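# Crank the pencil sharpener just over one clockwise turn

## Task

Rotate the pencil sharpener's handle slightly more than one complete revolution, clockwise as viewed from the side where the handle sits; the rotation has to stay in place by itself at the end, not merely because the robot is still holding the handle.

## Robot and tools

Robot: two arms, left_arm and right_arm, each ending in a two-finger parallel gripper. The names are labels only and say nothing about which side of a camera picture an arm appears on.

Frame: every position and orientation lives in one shared scene frame. Its origin sits on the table surface midway between the arms; +z is up, +x points out across the table, and left_arm is mounted on the +y side. Distances are in metres, orientations are unit quaternions written w first (qw, qx, qy, qz). Reported hand positions can be slightly wrong, increasingly so when an arm reaches far.

Gripper geometry: the fingers extend along the gripper's own +z axis and close along its y axis. end_effector_position is the spot between the pads when shut. Closed fingertips stick out about 33 mm past that spot, open ones about 9 mm; while closing, the tips travel roughly 24 mm farther from the arm, so keep clearance above surfaces.

Row format (used by execute_actions and move): exactly 20 numbers, always both arms even if one stays still. First left_arm: x, y, z, qw, qx, qy, qz, then gripper position, force_limit, speed; then the same ten for right_arm. The seven pose numbers are an absolute target pose for that gripper in the scene frame, not an offset. The three gripper numbers each range from -1 to 1. position: +1 is fully open (140 mm gap), about -0.8 brings the pads together, -1 closes until something blocks them. force_limit: about 14 N at -1, 60 N at 0, 107 N at +1. speed: gap changes at about 30 mm/s at -1, 140 at 0, 250 at +1. A 0 in these slots is a real command, so resend the previous values to leave a gripper unchanged. To hold an orientation, repeat the same quaternion every row rather than copying a drifted reported one. To park an arm, resend its last reported full pose and gripper values on every call.

execute_actions(actions): a list of actions run in sequence. Each action is a list of up to 15 rows; each row lasts one control step (1/30 s), and a short action keeps its final row for the rest of its 15 steps, so one action is 0.5 s. An empty list simply reports state and images. Each step, the commanded pose is clipped to at most 70 mm and 16 degrees away from the measured pose, so large jumps take several actions; position wins over orientation when both cannot be met. An action is rejected for both arms if any target lies over 0.6 m from that gripper's current position along one of its own axes; if the first action fails this against the latest state, or any action is malformed, nothing in the call runs.

move(target, speed, stop_force, blocking): target is one 20-number row of absolute poses; both grippers travel straight toward them and finish together, taking 0.5 to 10 s (cut off at 10 s). speed is top path speed in m/s, 0.002 to 0.5, default 0.25; rotation is capped at twice that in rad/s. Paths ignore obstacles and the other arm, may lag or overshoot. stop_force (20 to 80 N, shared by both arms, not allowed in the first 0.2 s) ends an arm's path when resistance against its motion rises by that amount for two steps; the hand then backs up two steps and holds. Pressing can briefly exceed the value; use it only with slow speeds, not when the gripper also rotates, and omit it when pulling away from something being pressed. blocking=false returns after 0.5 s while motion continues (not combinable with stop_force); use wait(0) to check, and no other motion is accepted until it ends. The result adds a move: line with the ending per arm: done, off_target, moving, held, fault, or contact (stop_force triggered), plus limits=paced (target clipped) or limits=held (steps blocked), and each gripper's distance to its target.

wait(seconds): 0 to 10; lets time pass while arms keep their last command; returns early if a running move ends. stop(): brakes a running move; fingers keep going. zoom_image(camera, region): enlarges [x0, y0, x1, y1] pixels of a camera's latest image, at most 504 by 504. finished_scene(scene): ends the given scene (integer) after the last command has been held; irreversible, and reports success.

Results: state per arm (position, quaternion, linear and angular velocity), Hand target lines, joint positions and torques, flange force (noisy estimate, may say no reading), step readings with HELD marks, and pose unreachable lines when the clearance check altered a command. object_status: 0 moving, 1 blocked while opening, 2 blocked while closing (a grip), 3 reached target or pads met. position_measured runs from 3 (open) to 230 (pads together). To squeeze harder during status 2, raise force_limit and nudge position, e.g. -1 to -0.98.

Cameras: cam_high and cam_low are 896x504; cam_left_wrist and cam_right_wrist are 616x616 fisheye; calibration is given per camera and may be slightly off.

Avoid: any contact torque reaching a joint's load limit or any outside force reaching 144 N triggers a fault that freezes that arm for 10 s. Arms are stiff, so aiming even slightly past a firm contact can fault. Never let the arms collide. Avoid drops, slips, slams and forceful pushes; long heavy holds can overheat motors and brake the arm.

Each tool is called after ">>>" by a JSON object that holds its "op" and its "data".

## Session

I'll start by looking at the scene.

>>> {"op": "execute_actions", "data": {"actions": []}}

Scene clock: 0.00 s.
left_arm: end_effector_position=(+0.7195, +0.4039, +0.3205) position_measured=3 object_status=3 end_effector_quat_wxyz=(-0.000, +0.999, -0.033, -0.002) end_effector_velocity=(+0.000, +0.000, -0.000) end_effector_angular_velocity=(+0.000, +0.000, -0.000) | right_arm: end_effector_position=(+0.2360, -0.6015, +0.3197) position_measured=3 object_status=3 end_effector_quat_wxyz=(-0.037, +0.985, +0.087, +0.143) end_effector_velocity=(-0.000, +0.001, -0.001) end_effector_angular_velocity=(+0.001, +0.001, +0.001)
Joint positions: left_arm=[-0.053  0.165  1.605  0.     1.375  1.517] | right_arm=[-0.952 -0.485  2.17   0.287  1.369  0.444]
Joint velocities: left_arm=[ 0.  0.  0.  0. -0.  0.] | right_arm=[ 0.001  0.     0.001 -0.     0.    -0.001]
Joint torques (N m, as the joint torque sensors report them, + toward a larger angle): no reading
Flange force (N, the push that the arm receives, along the gripper's own x y z axes): no reading
Hand target (left_arm): +0.720, +0.404, +0.321; -0.000, +0.999, -0.033, -0.002
Hand target (right_arm): +0.236, -0.602, +0.320; -0.037, +0.985, +0.087, +0.143

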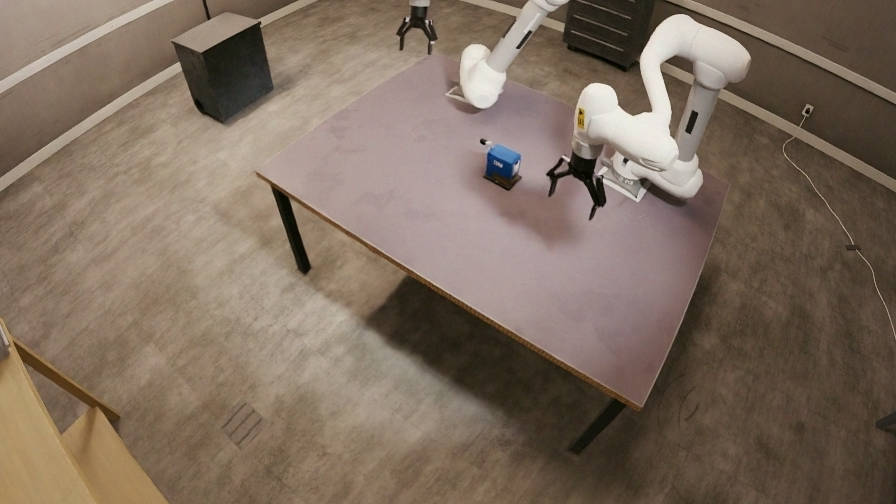

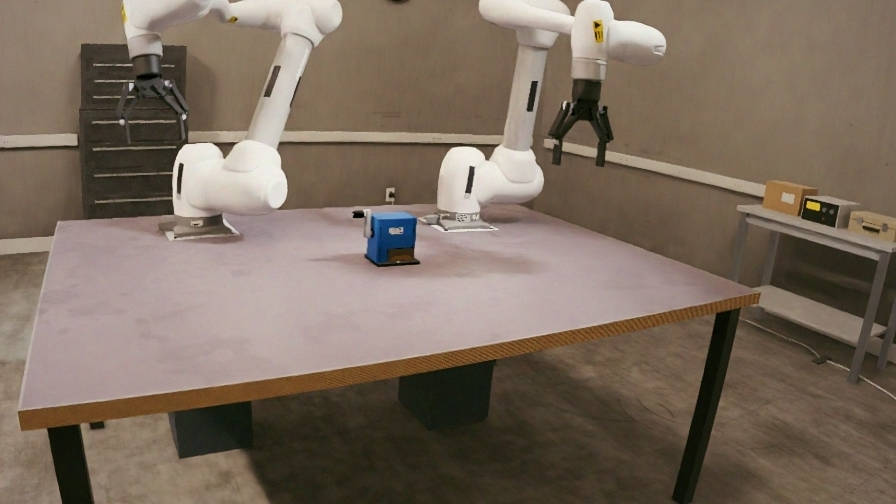

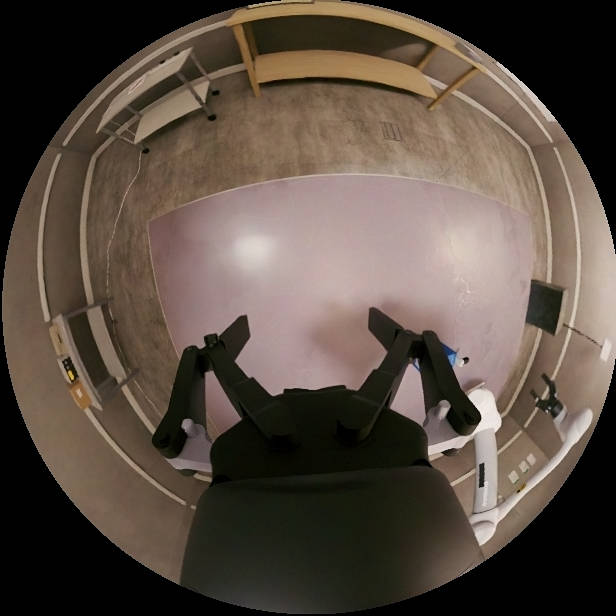

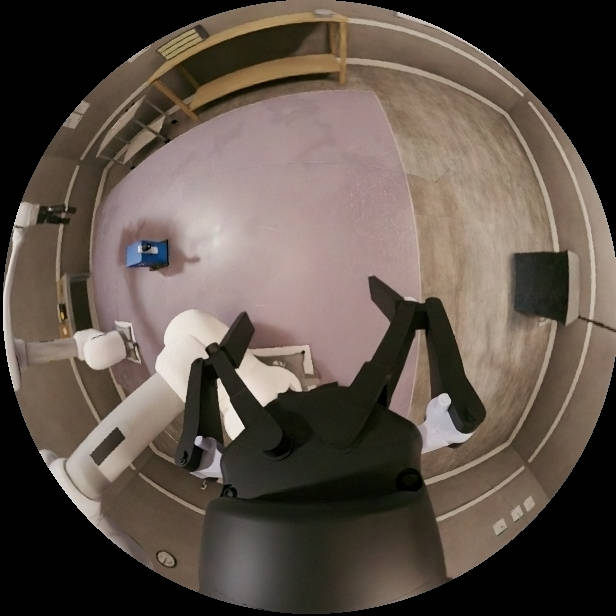

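>>> {"op": "zoom_image", "data": {"camera": "cam_low", "region": [330, 190, 450, 280]}}

>>> {"op": "zoom_image", "data": {"camera": "cam_high", "region": [460, 120, 550, 200]}}

>>> {"op": "zoom_image", "data": {"camera": "cam_right_wrist", "region": [100, 210, 200, 300]}}

Region (330, 190, 450, 280) of cam_low's 896x504 image, scaled by 4.200, with more detail than that image has; it fills the top 378 rows of this view, and the rest is white.

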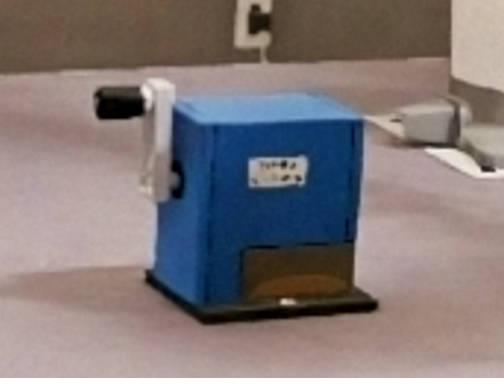

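Region (460, 120, 550, 200) of cam_high's 896x504 image, scaled by 5.600, with more detail than that image has.

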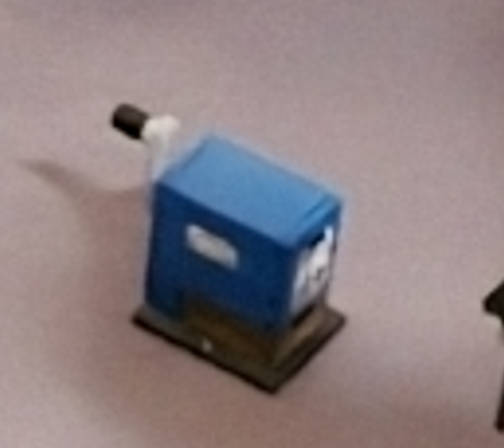

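Region (100, 210, 200, 300) of cam_right_wrist's 616x616 image, scaled by 5.040, with more detail than that image has; it fills the top 454 rows of this view, and the rest is white.

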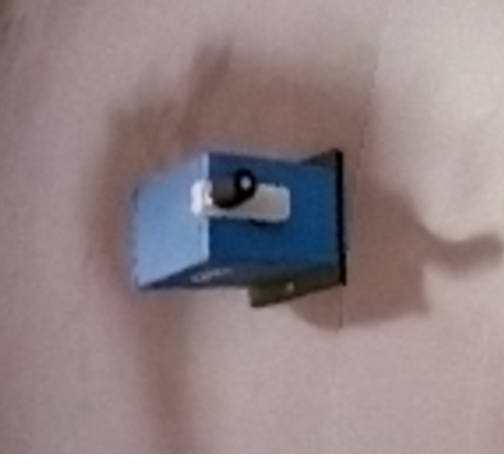

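>>> {"op": "move", "data": {"target": [0.7195,0.4039,0.3205,0,0.999,-0.033,-0.002,1,0,0,0.41,-0.20,0.19,-0.2706,0.6533,0.6533,0.2706,1,0,0], "speed": 0.4}}

Scene clock: 66.20 s.
left_arm: end_effector_position=(+0.7195, +0.4039, +0.3205) position_measured=3 object_status=3 end_effector_quat_wxyz=(+0.000, +0.999, -0.033, -0.002) end_effector_velocity=(-0.000, -0.000, +0.001) end_effector_angular_velocity=(+0.000, -0.001, -0.001) | right_arm: end_effector_position=(+0.4096, -0.1996, +0.1897) position_measured=3 object_status=3 end_effector_quat_wxyz=(-0.270, +0.653, +0.654, +0.271) end_effector_velocity=(-0.001, +0.000, +0.000) end_effector_angular_velocity=(+0.000, +0.002, +0.004)
Joint positions: left_arm=[-0.052  0.165  1.605 -0.     1.375  1.517] | right_arm=[-0.098  0.028  2.213  0.886  1.147 -0.539]
Joint velocities: left_arm=[-0.    -0.002 -0.     0.     0.     0.   ] | right_arm=[ 0.     0.001 -0.    -0.002  0.003 -0.001]
Joint torques (N m, as the joint torque sensors report them, + toward a larger angle): left_arm=[  0.5  -61.74 -40.91   3.64  -0.48  -0.12] | right_arm=[ -3.8  -41.7  -34.89   3.58   0.98   0.69]
Flange force (N, the push that the arm receives, along the gripper's own x y z axes): left_arm=[6.0 0.7 0.4] | right_arm=[0.8 6.4 10.2]
Hand target (left_arm): +0.719, +0.404, +0.321; +0.000, +0.999, -0.033, -0.002
Hand target (right_arm): +0.410, -0.200, +0.190; -0.271, +0.653, +0.654, +0.271
Off the commanded pose (left_arm): 0.000 m, 0 deg.
Off the commanded pose (right_arm): 0.001 m, 0 deg.
move: done
camera_calibration (this result's frames):
cam_left_wrist: T_world_to_cam=[[-0.107341, -0.993318, 0.0424016, 0.461509], [-0.960194, 0.114635, 0.254726, 0.57874], [-0.257885, -0.0133711, -0.966083, 0.690529], [0, 0, 0, 1]] pos_world=[0.783319, 0.401315, 0.50012]
cam_right_wrist: T_world_to_cam=[[0.956733, -0.232685, -0.174701, -0.409458], [-0.275184, -0.918653, -0.28346, -0.0228386], [-0.0945323, 0.319271, -0.942937, 0.465746], [0, 0, 0, 1]] pos_world=[0.429485, -0.264954, 0.361163]

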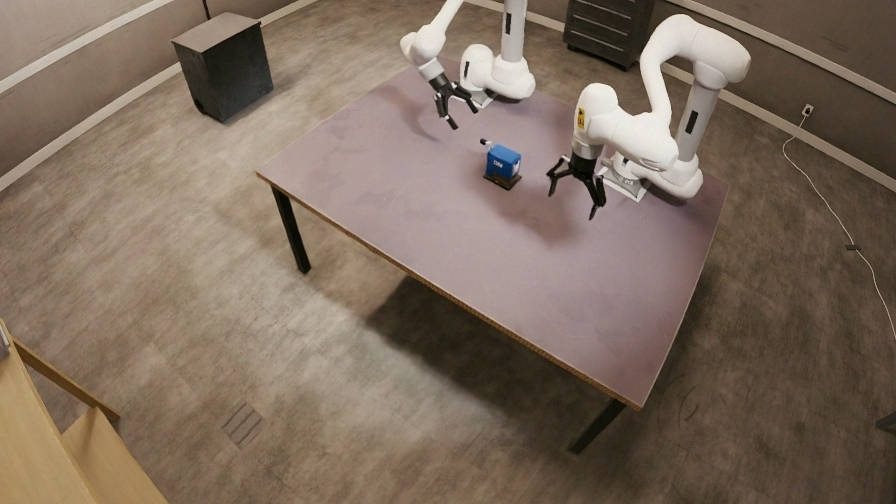

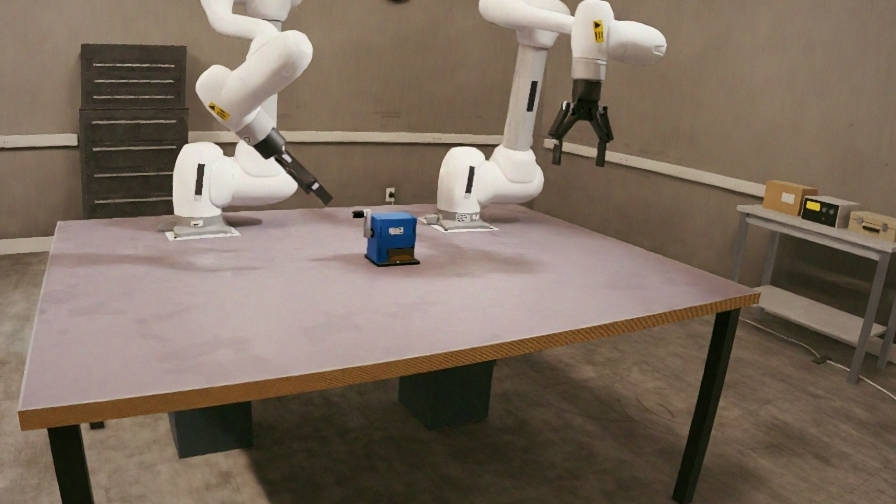

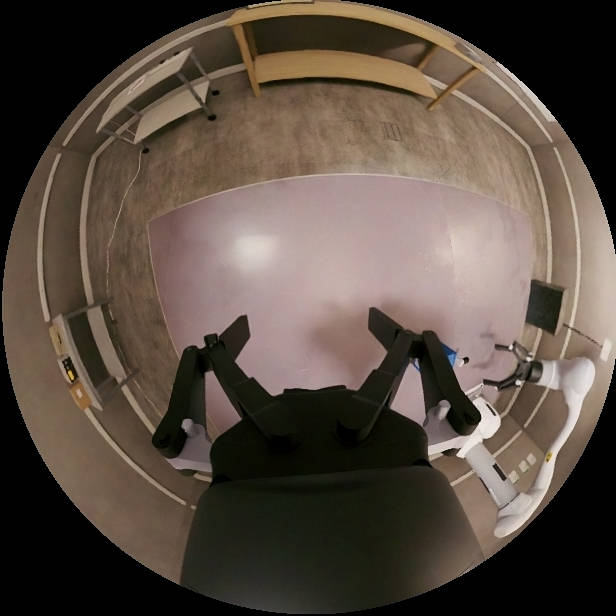

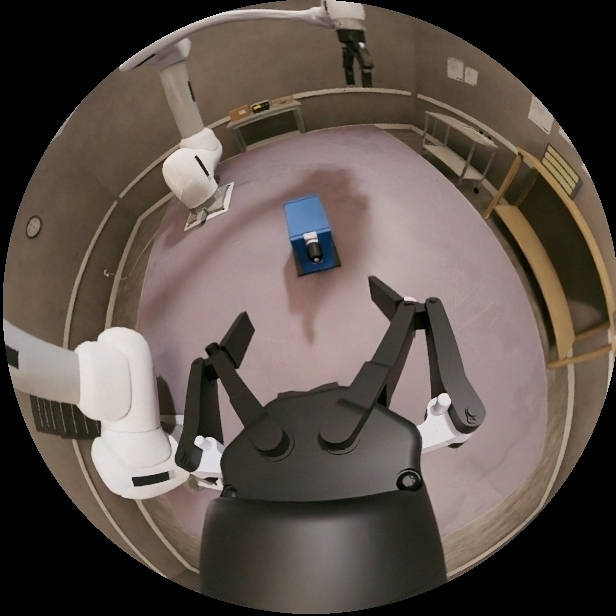

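>>> {"op": "zoom_image", "data": {"camera": "cam_right_wrist", "region": [270, 190, 360, 290]}}

>>> {"op": "zoom_image", "data": {"camera": "cam_low", "region": [260, 130, 440, 280]}}

>>> {"op": "zoom_image", "data": {"camera": "cam_high", "region": [410, 60, 550, 200]}}

Region (270, 190, 360, 290) of cam_right_wrist's 616x616 image, scaled by 5.040, with more detail than that image has; it fills the left 454 columns of this view, and the rest is white.

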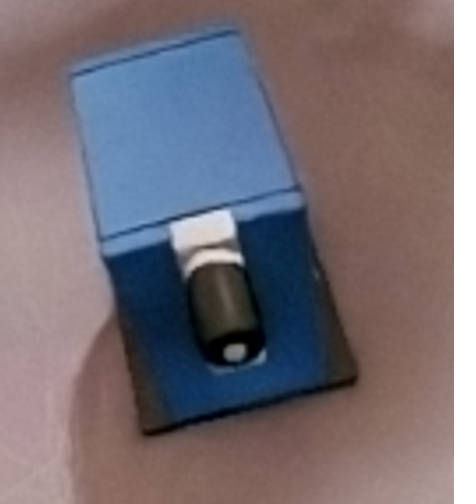

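Region (260, 130, 440, 280) of cam_low's 896x504 image, scaled by 2.800, with more detail than that image has.

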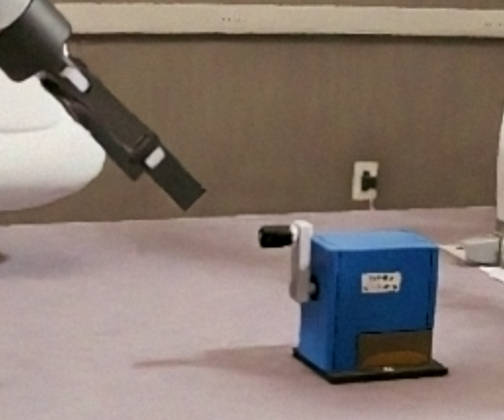

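Region (410, 60, 550, 200) of cam_high's 896x504 image, scaled by 3.600, with more detail than that image has.

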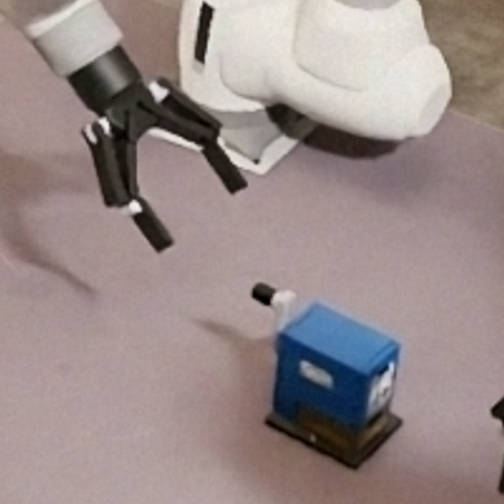

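>>> {"op": "zoom_image", "data": {"camera": "cam_low", "region": [345, 200, 430, 275]}}

>>> {"op": "zoom_image", "data": {"camera": "cam_high", "region": [475, 135, 530, 195]}}

Region (345, 200, 430, 275) of cam_low's 896x504 image, scaled by 5.929, with more detail than that image has; it fills the top 445 rows of this view, and the rest is white.

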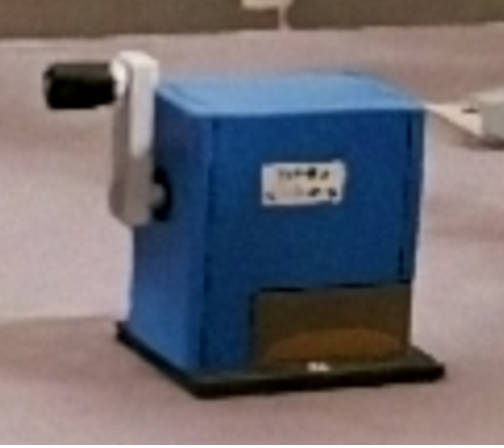

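Region (475, 135, 530, 195) of cam_high's 896x504 image, scaled by 8.400, with more detail than that image has; it fills the left 462 columns of this view, and the rest is white.

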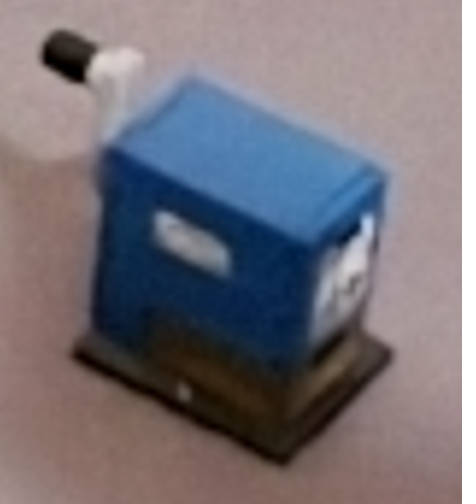

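>>> {"op": "move", "data": {"target": [0.7195,0.4039,0.3205,0,0.999,-0.033,-0.002,1,0,0,0.430,-0.157,0.179,-0.2634,0.6702,0.6360,0.2776,0,0,0], "speed": 0.2}}

Scene clock: 128.87 s.
left_arm: end_effector_position=(+0.7195, +0.4039, +0.3205) position_measured=3 object_status=3 end_effector_quat_wxyz=(+0.000, +0.999, -0.033, -0.002) end_effector_velocity=(-0.001, +0.000, +0.001) end_effector_angular_velocity=(-0.001, +0.000, +0.001) | right_arm: end_effector_position=(+0.4300, -0.1570, +0.1790) position_measured=129 object_status=3 end_effector_quat_wxyz=(-0.263, +0.670, +0.636, +0.278) end_effector_velocity=(-0.000, +0.000, -0.000) end_effector_angular_velocity=(+0.001, -0.001, +0.001)
Joint positions: left_arm=[-0.052  0.165  1.605 -0.     1.375  1.517] | right_arm=[-0.005  0.059  2.205  0.952  1.043 -0.482]
Joint velocities: left_arm=[ 0.001 -0.001  0.    -0.001  0.001 -0.   ] | right_arm=[ 0.     0.     0.001  0.001  0.    -0.002]
Joint torques (N m, as the joint torque sensors report them, + toward a larger angle): left_arm=[ -1.2  -61.37 -41.25   3.67  -0.74  -0.37] | right_arm=[ -3.31 -44.8  -35.72   3.15   0.89   0.93]
Flange force (N, the push that the arm receives, along the gripper's own x y z axes): left_arm=[4.9 -2.5 0.4] | right_arm=[-1.4 3.4 11.2]
Hand target (left_arm): +0.720, +0.404, +0.321; +0.000, +0.999, -0.033, -0.002
Hand target (right_arm): +0.430, -0.157, +0.179; -0.263, +0.670, +0.636, +0.278
Off the commanded pose (left_arm): 0.000 m, 0 deg.
Off the commanded pose (right_arm): 0.000 m, 0 deg.
move: done
camera_calibration (this result's frames):
cam_left_wrist: T_world_to_cam=[[-0.107341, -0.993318, 0.0424019, 0.461509], [-0.960194, 0.114635, 0.254726, 0.57874], [-0.257885, -0.0133715, -0.966083, 0.690529], [0, 0, 0, 1]] pos_world=[0.783319, 0.401315, 0.50012]
cam_right_wrist: T_world_to_cam=[[0.943033, -0.282774, -0.17529, -0.422706], [-0.323401, -0.902809, -0.283458, 0.0421273], [-0.078099, 0.323999, -0.942828, 0.437613], [0, 0, 0, 1]] pos_world=[0.446427, -0.223284, 0.350439]

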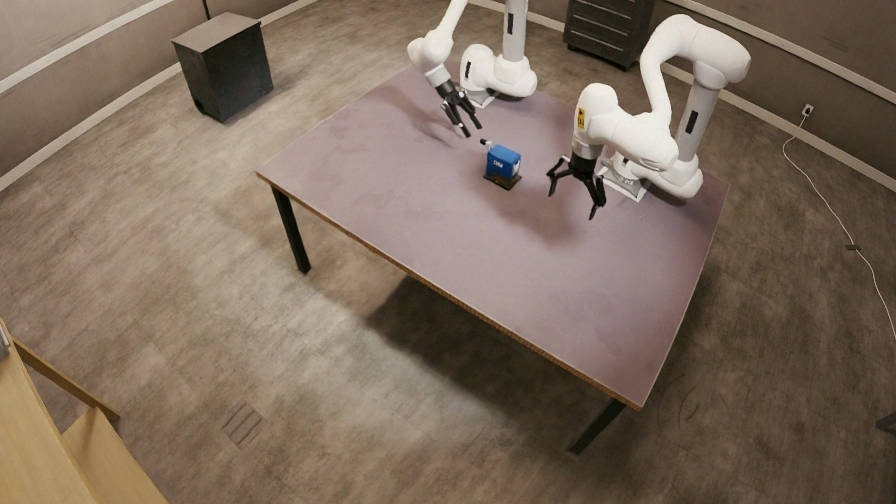

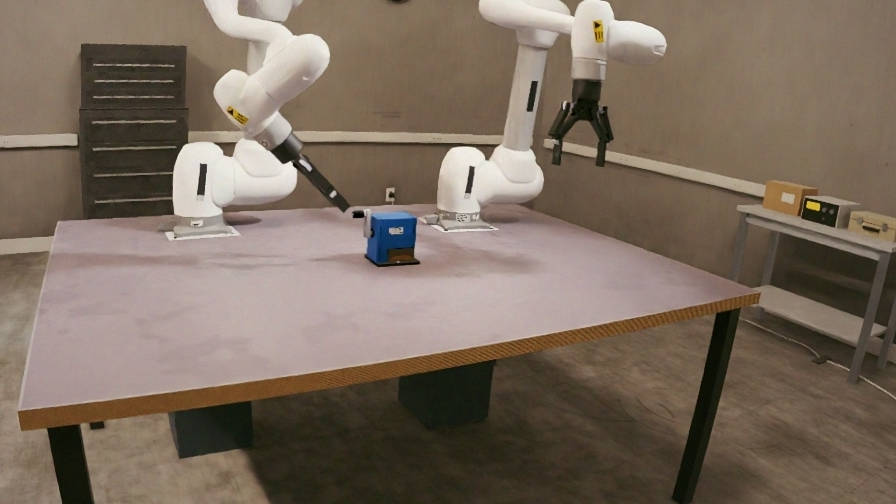

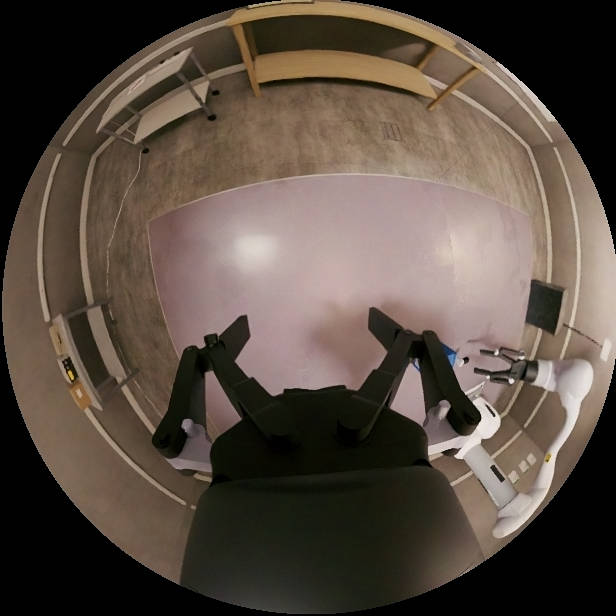

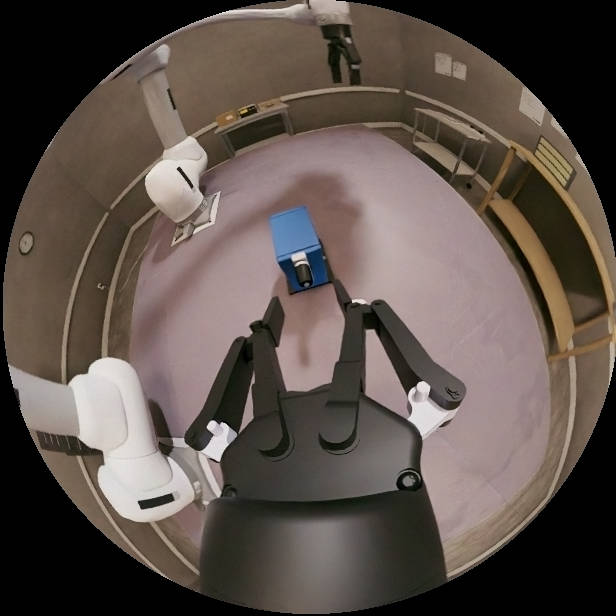

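>>> {"op": "zoom_image", "data": {"camera": "cam_right_wrist", "region": [250, 200, 370, 330]}}

>>> {"op": "zoom_image", "data": {"camera": "cam_low", "region": [310, 170, 430, 275]}}

>>> {"op": "zoom_image", "data": {"camera": "cam_high", "region": [440, 90, 530, 190]}}

Region (250, 200, 370, 330) of cam_right_wrist's 616x616 image, scaled by 3.877, with more detail than that image has; it fills the left 465 columns of this view, and the rest is white.

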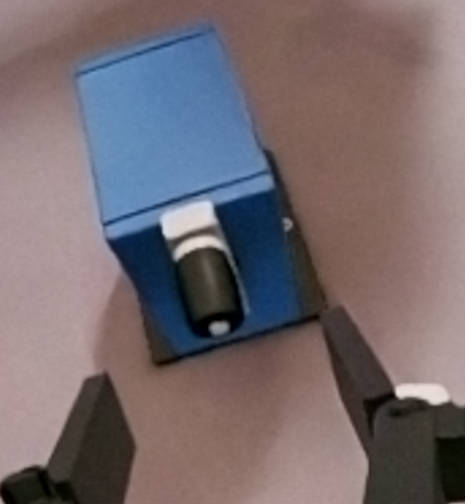

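Region (310, 170, 430, 275) of cam_low's 896x504 image, scaled by 4.200, with more detail than that image has; it fills the top 441 rows of this view, and the rest is white.

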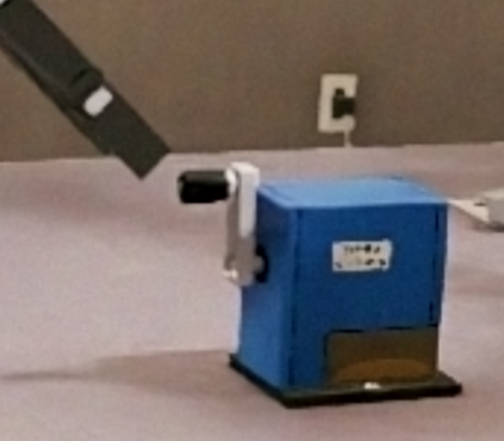

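Region (440, 90, 530, 190) of cam_high's 896x504 image, scaled by 5.040, with more detail than that image has; it fills the left 454 columns of this view, and the rest is white.

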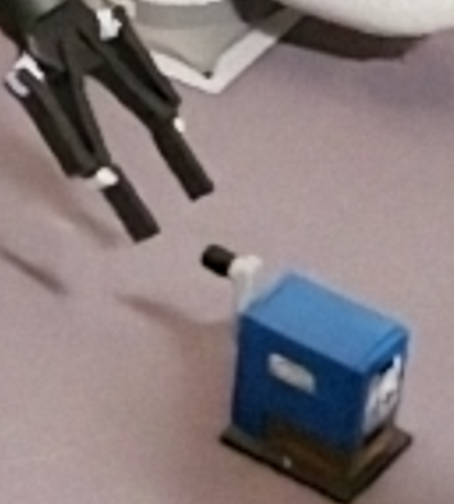

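>>> {"op": "zoom_image", "data": {"camera": "cam_right_wrist", "region": [240, 260, 380, 360]}}

>>> {"op": "zoom_image", "data": {"camera": "cam_left_wrist", "region": [180, 290, 430, 420]}}

Region (240, 260, 380, 360) of cam_right_wrist's 616x616 image, scaled by 3.600, with more detail than that image has; it fills the top 360 rows of this view, and the rest is white.

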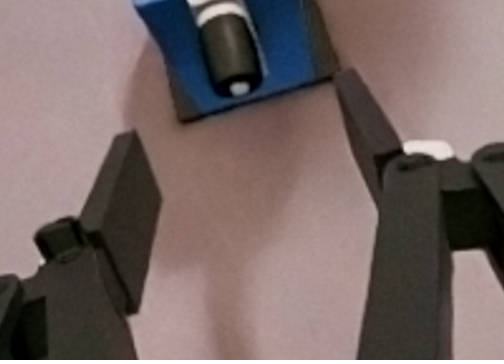

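Region (180, 290, 430, 420) of cam_left_wrist's 616x616 image, scaled by 2.016, with more detail than that image has; it fills the top 262 rows of this view, and the rest is white.

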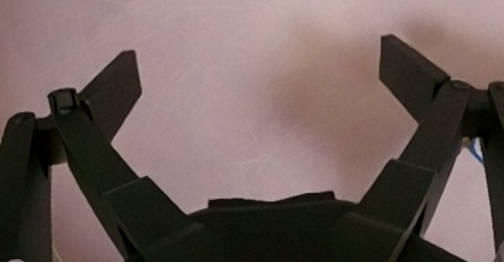

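>>> {"op": "move", "data": {"target": [0.7195,0.4039,0.3205,0,0.999,-0.033,-0.002,1,0,0,0.430,-0.118,0.152,-0.2634,0.6702,0.6360,0.2776,-0.3,0,0], "speed": 0.1}}

Scene clock: 189.70 s.
left_arm: end_effector_position=(+0.7195, +0.4039, +0.3205) position_measured=3 object_status=3 end_effector_quat_wxyz=(+0.000, +0.999, -0.033, -0.002) end_effector_velocity=(-0.000, +0.000, +0.001) end_effector_angular_velocity=(-0.000, -0.001, -0.001) | right_arm: end_effector_position=(+0.4299, -0.1180, +0.1520) position_measured=167 object_status=3 end_effector_quat_wxyz=(-0.263, +0.670, +0.636, +0.278) end_effector_velocity=(+0.000, +0.000, +0.001) end_effector_angular_velocity=(+0.001, +0.002, -0.001)
Joint positions: left_arm=[-0.052  0.165  1.605 -0.     1.375  1.517] | right_arm=[ 0.078  0.104  2.219  1.016  0.959 -0.5  ]
Joint velocities: left_arm=[ 0.    -0.001 -0.     0.     0.001  0.001] | right_arm=[ 0.     0.    -0.001  0.     0.001  0.003]
Joint torques (N m, as the joint torque sensors report them, + toward a larger angle): left_arm=[ -1.33 -63.9  -40.44   3.68  -0.57  -0.23] | right_arm=[ -2.47 -48.64 -34.28   2.94   1.09   0.8 ]
Flange force (N, the push that the arm receives, along the gripper's own x y z axes): left_arm=[9.9 -2.5 -0.1] | right_arm=[-2.2 3.9 10.8]
Hand target (left_arm): +0.720, +0.404, +0.321; +0.000, +0.999, -0.033, -0.002
Hand target (right_arm): +0.430, -0.118, +0.152; -0.263, +0.670, +0.636, +0.278
Off the commanded pose (left_arm): 0.000 m, 0 deg.
Off the commanded pose (right_arm): 0.000 m, 0 deg.
move: done
camera_calibration (this result's frames):
cam_left_wrist: T_world_to_cam=[[-0.107341, -0.993318, 0.0424019, 0.461509], [-0.960194, 0.114635, 0.254726, 0.57874], [-0.257885, -0.0133715, -0.966083, 0.69053], [0, 0, 0, 1]] pos_world=[0.783319, 0.401315, 0.50012]
cam_right_wrist: T_world_to_cam=[[0.943042, -0.282722, -0.17533, -0.416385], [-0.32336, -0.902843, -0.283396, 0.0696009], [-0.0781735, 0.323949, -0.942839, 0.399536], [0, 0, 0, 1]] pos_world=[0.446408, -0.184312, 0.323418]

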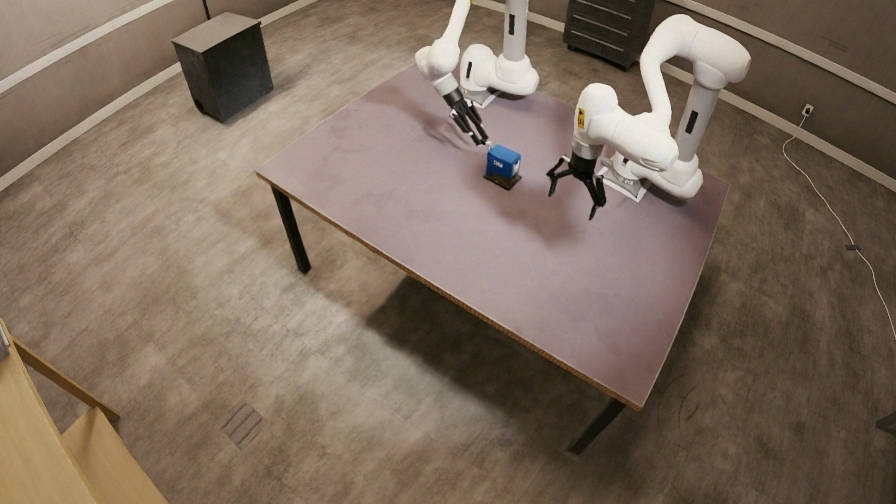

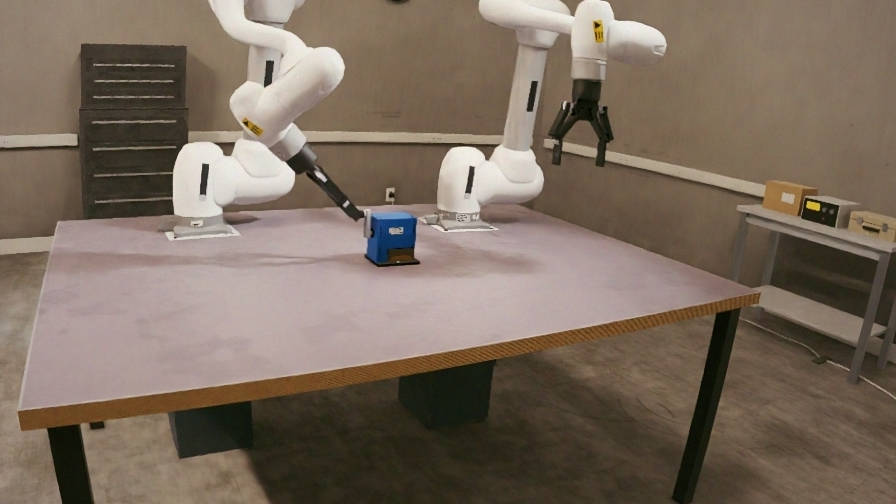

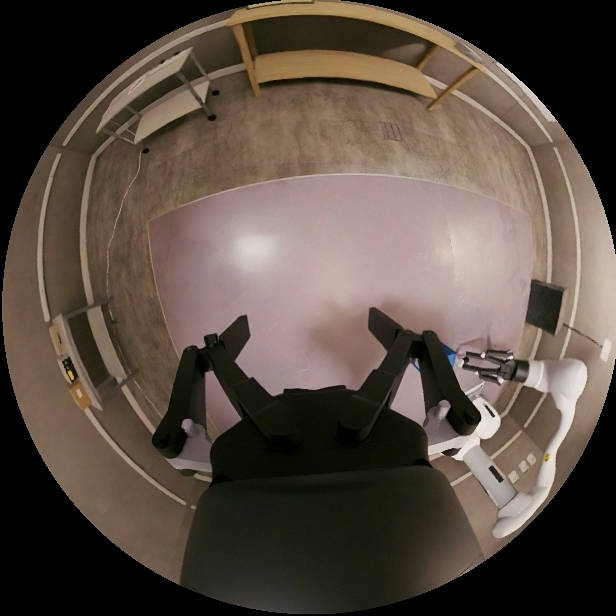

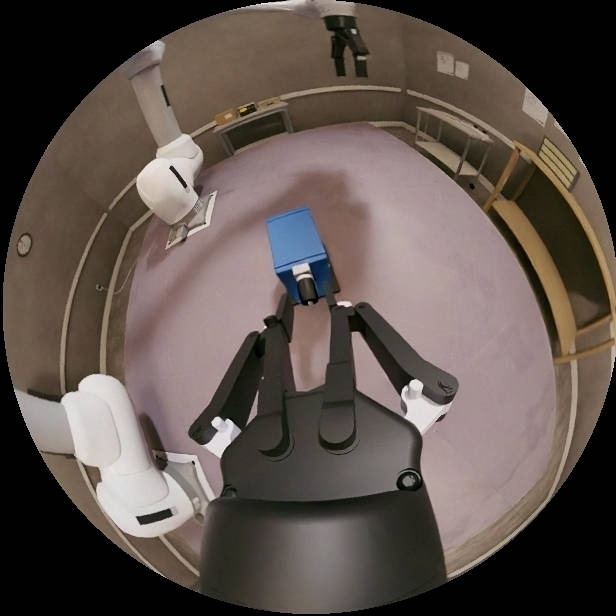

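>>> {"op": "zoom_image", "data": {"camera": "cam_right_wrist", "region": [260, 240, 360, 340]}}

>>> {"op": "zoom_image", "data": {"camera": "cam_low", "region": [320, 170, 430, 275]}}

>>> {"op": "zoom_image", "data": {"camera": "cam_high", "region": [450, 110, 530, 190]}}

Region (260, 240, 360, 340) of cam_right_wrist's 616x616 image, scaled by 5.040, with more detail than that image has.

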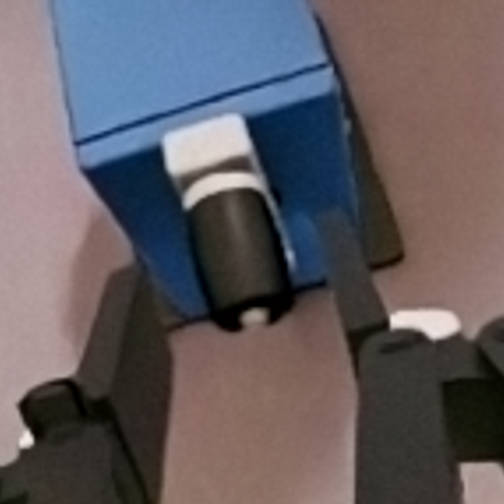

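Region (320, 170, 430, 275) of cam_low's 896x504 image, scaled by 4.582, with more detail than that image has; it fills the top 481 rows of this view, and the rest is white.

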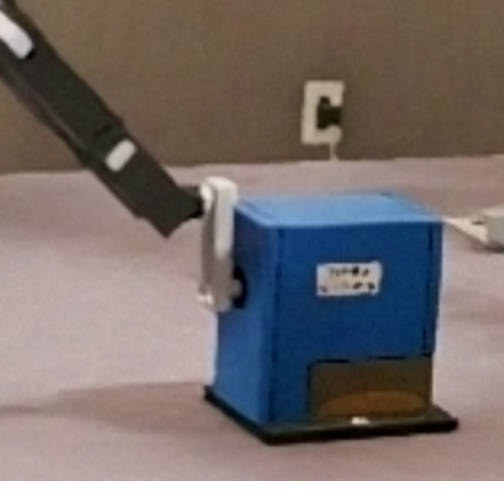

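Region (450, 110, 530, 190) of cam_high's 896x504 image, scaled by 6.300, with more detail than that image has.

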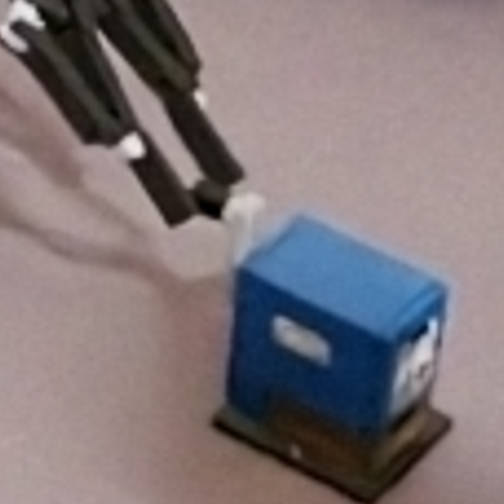

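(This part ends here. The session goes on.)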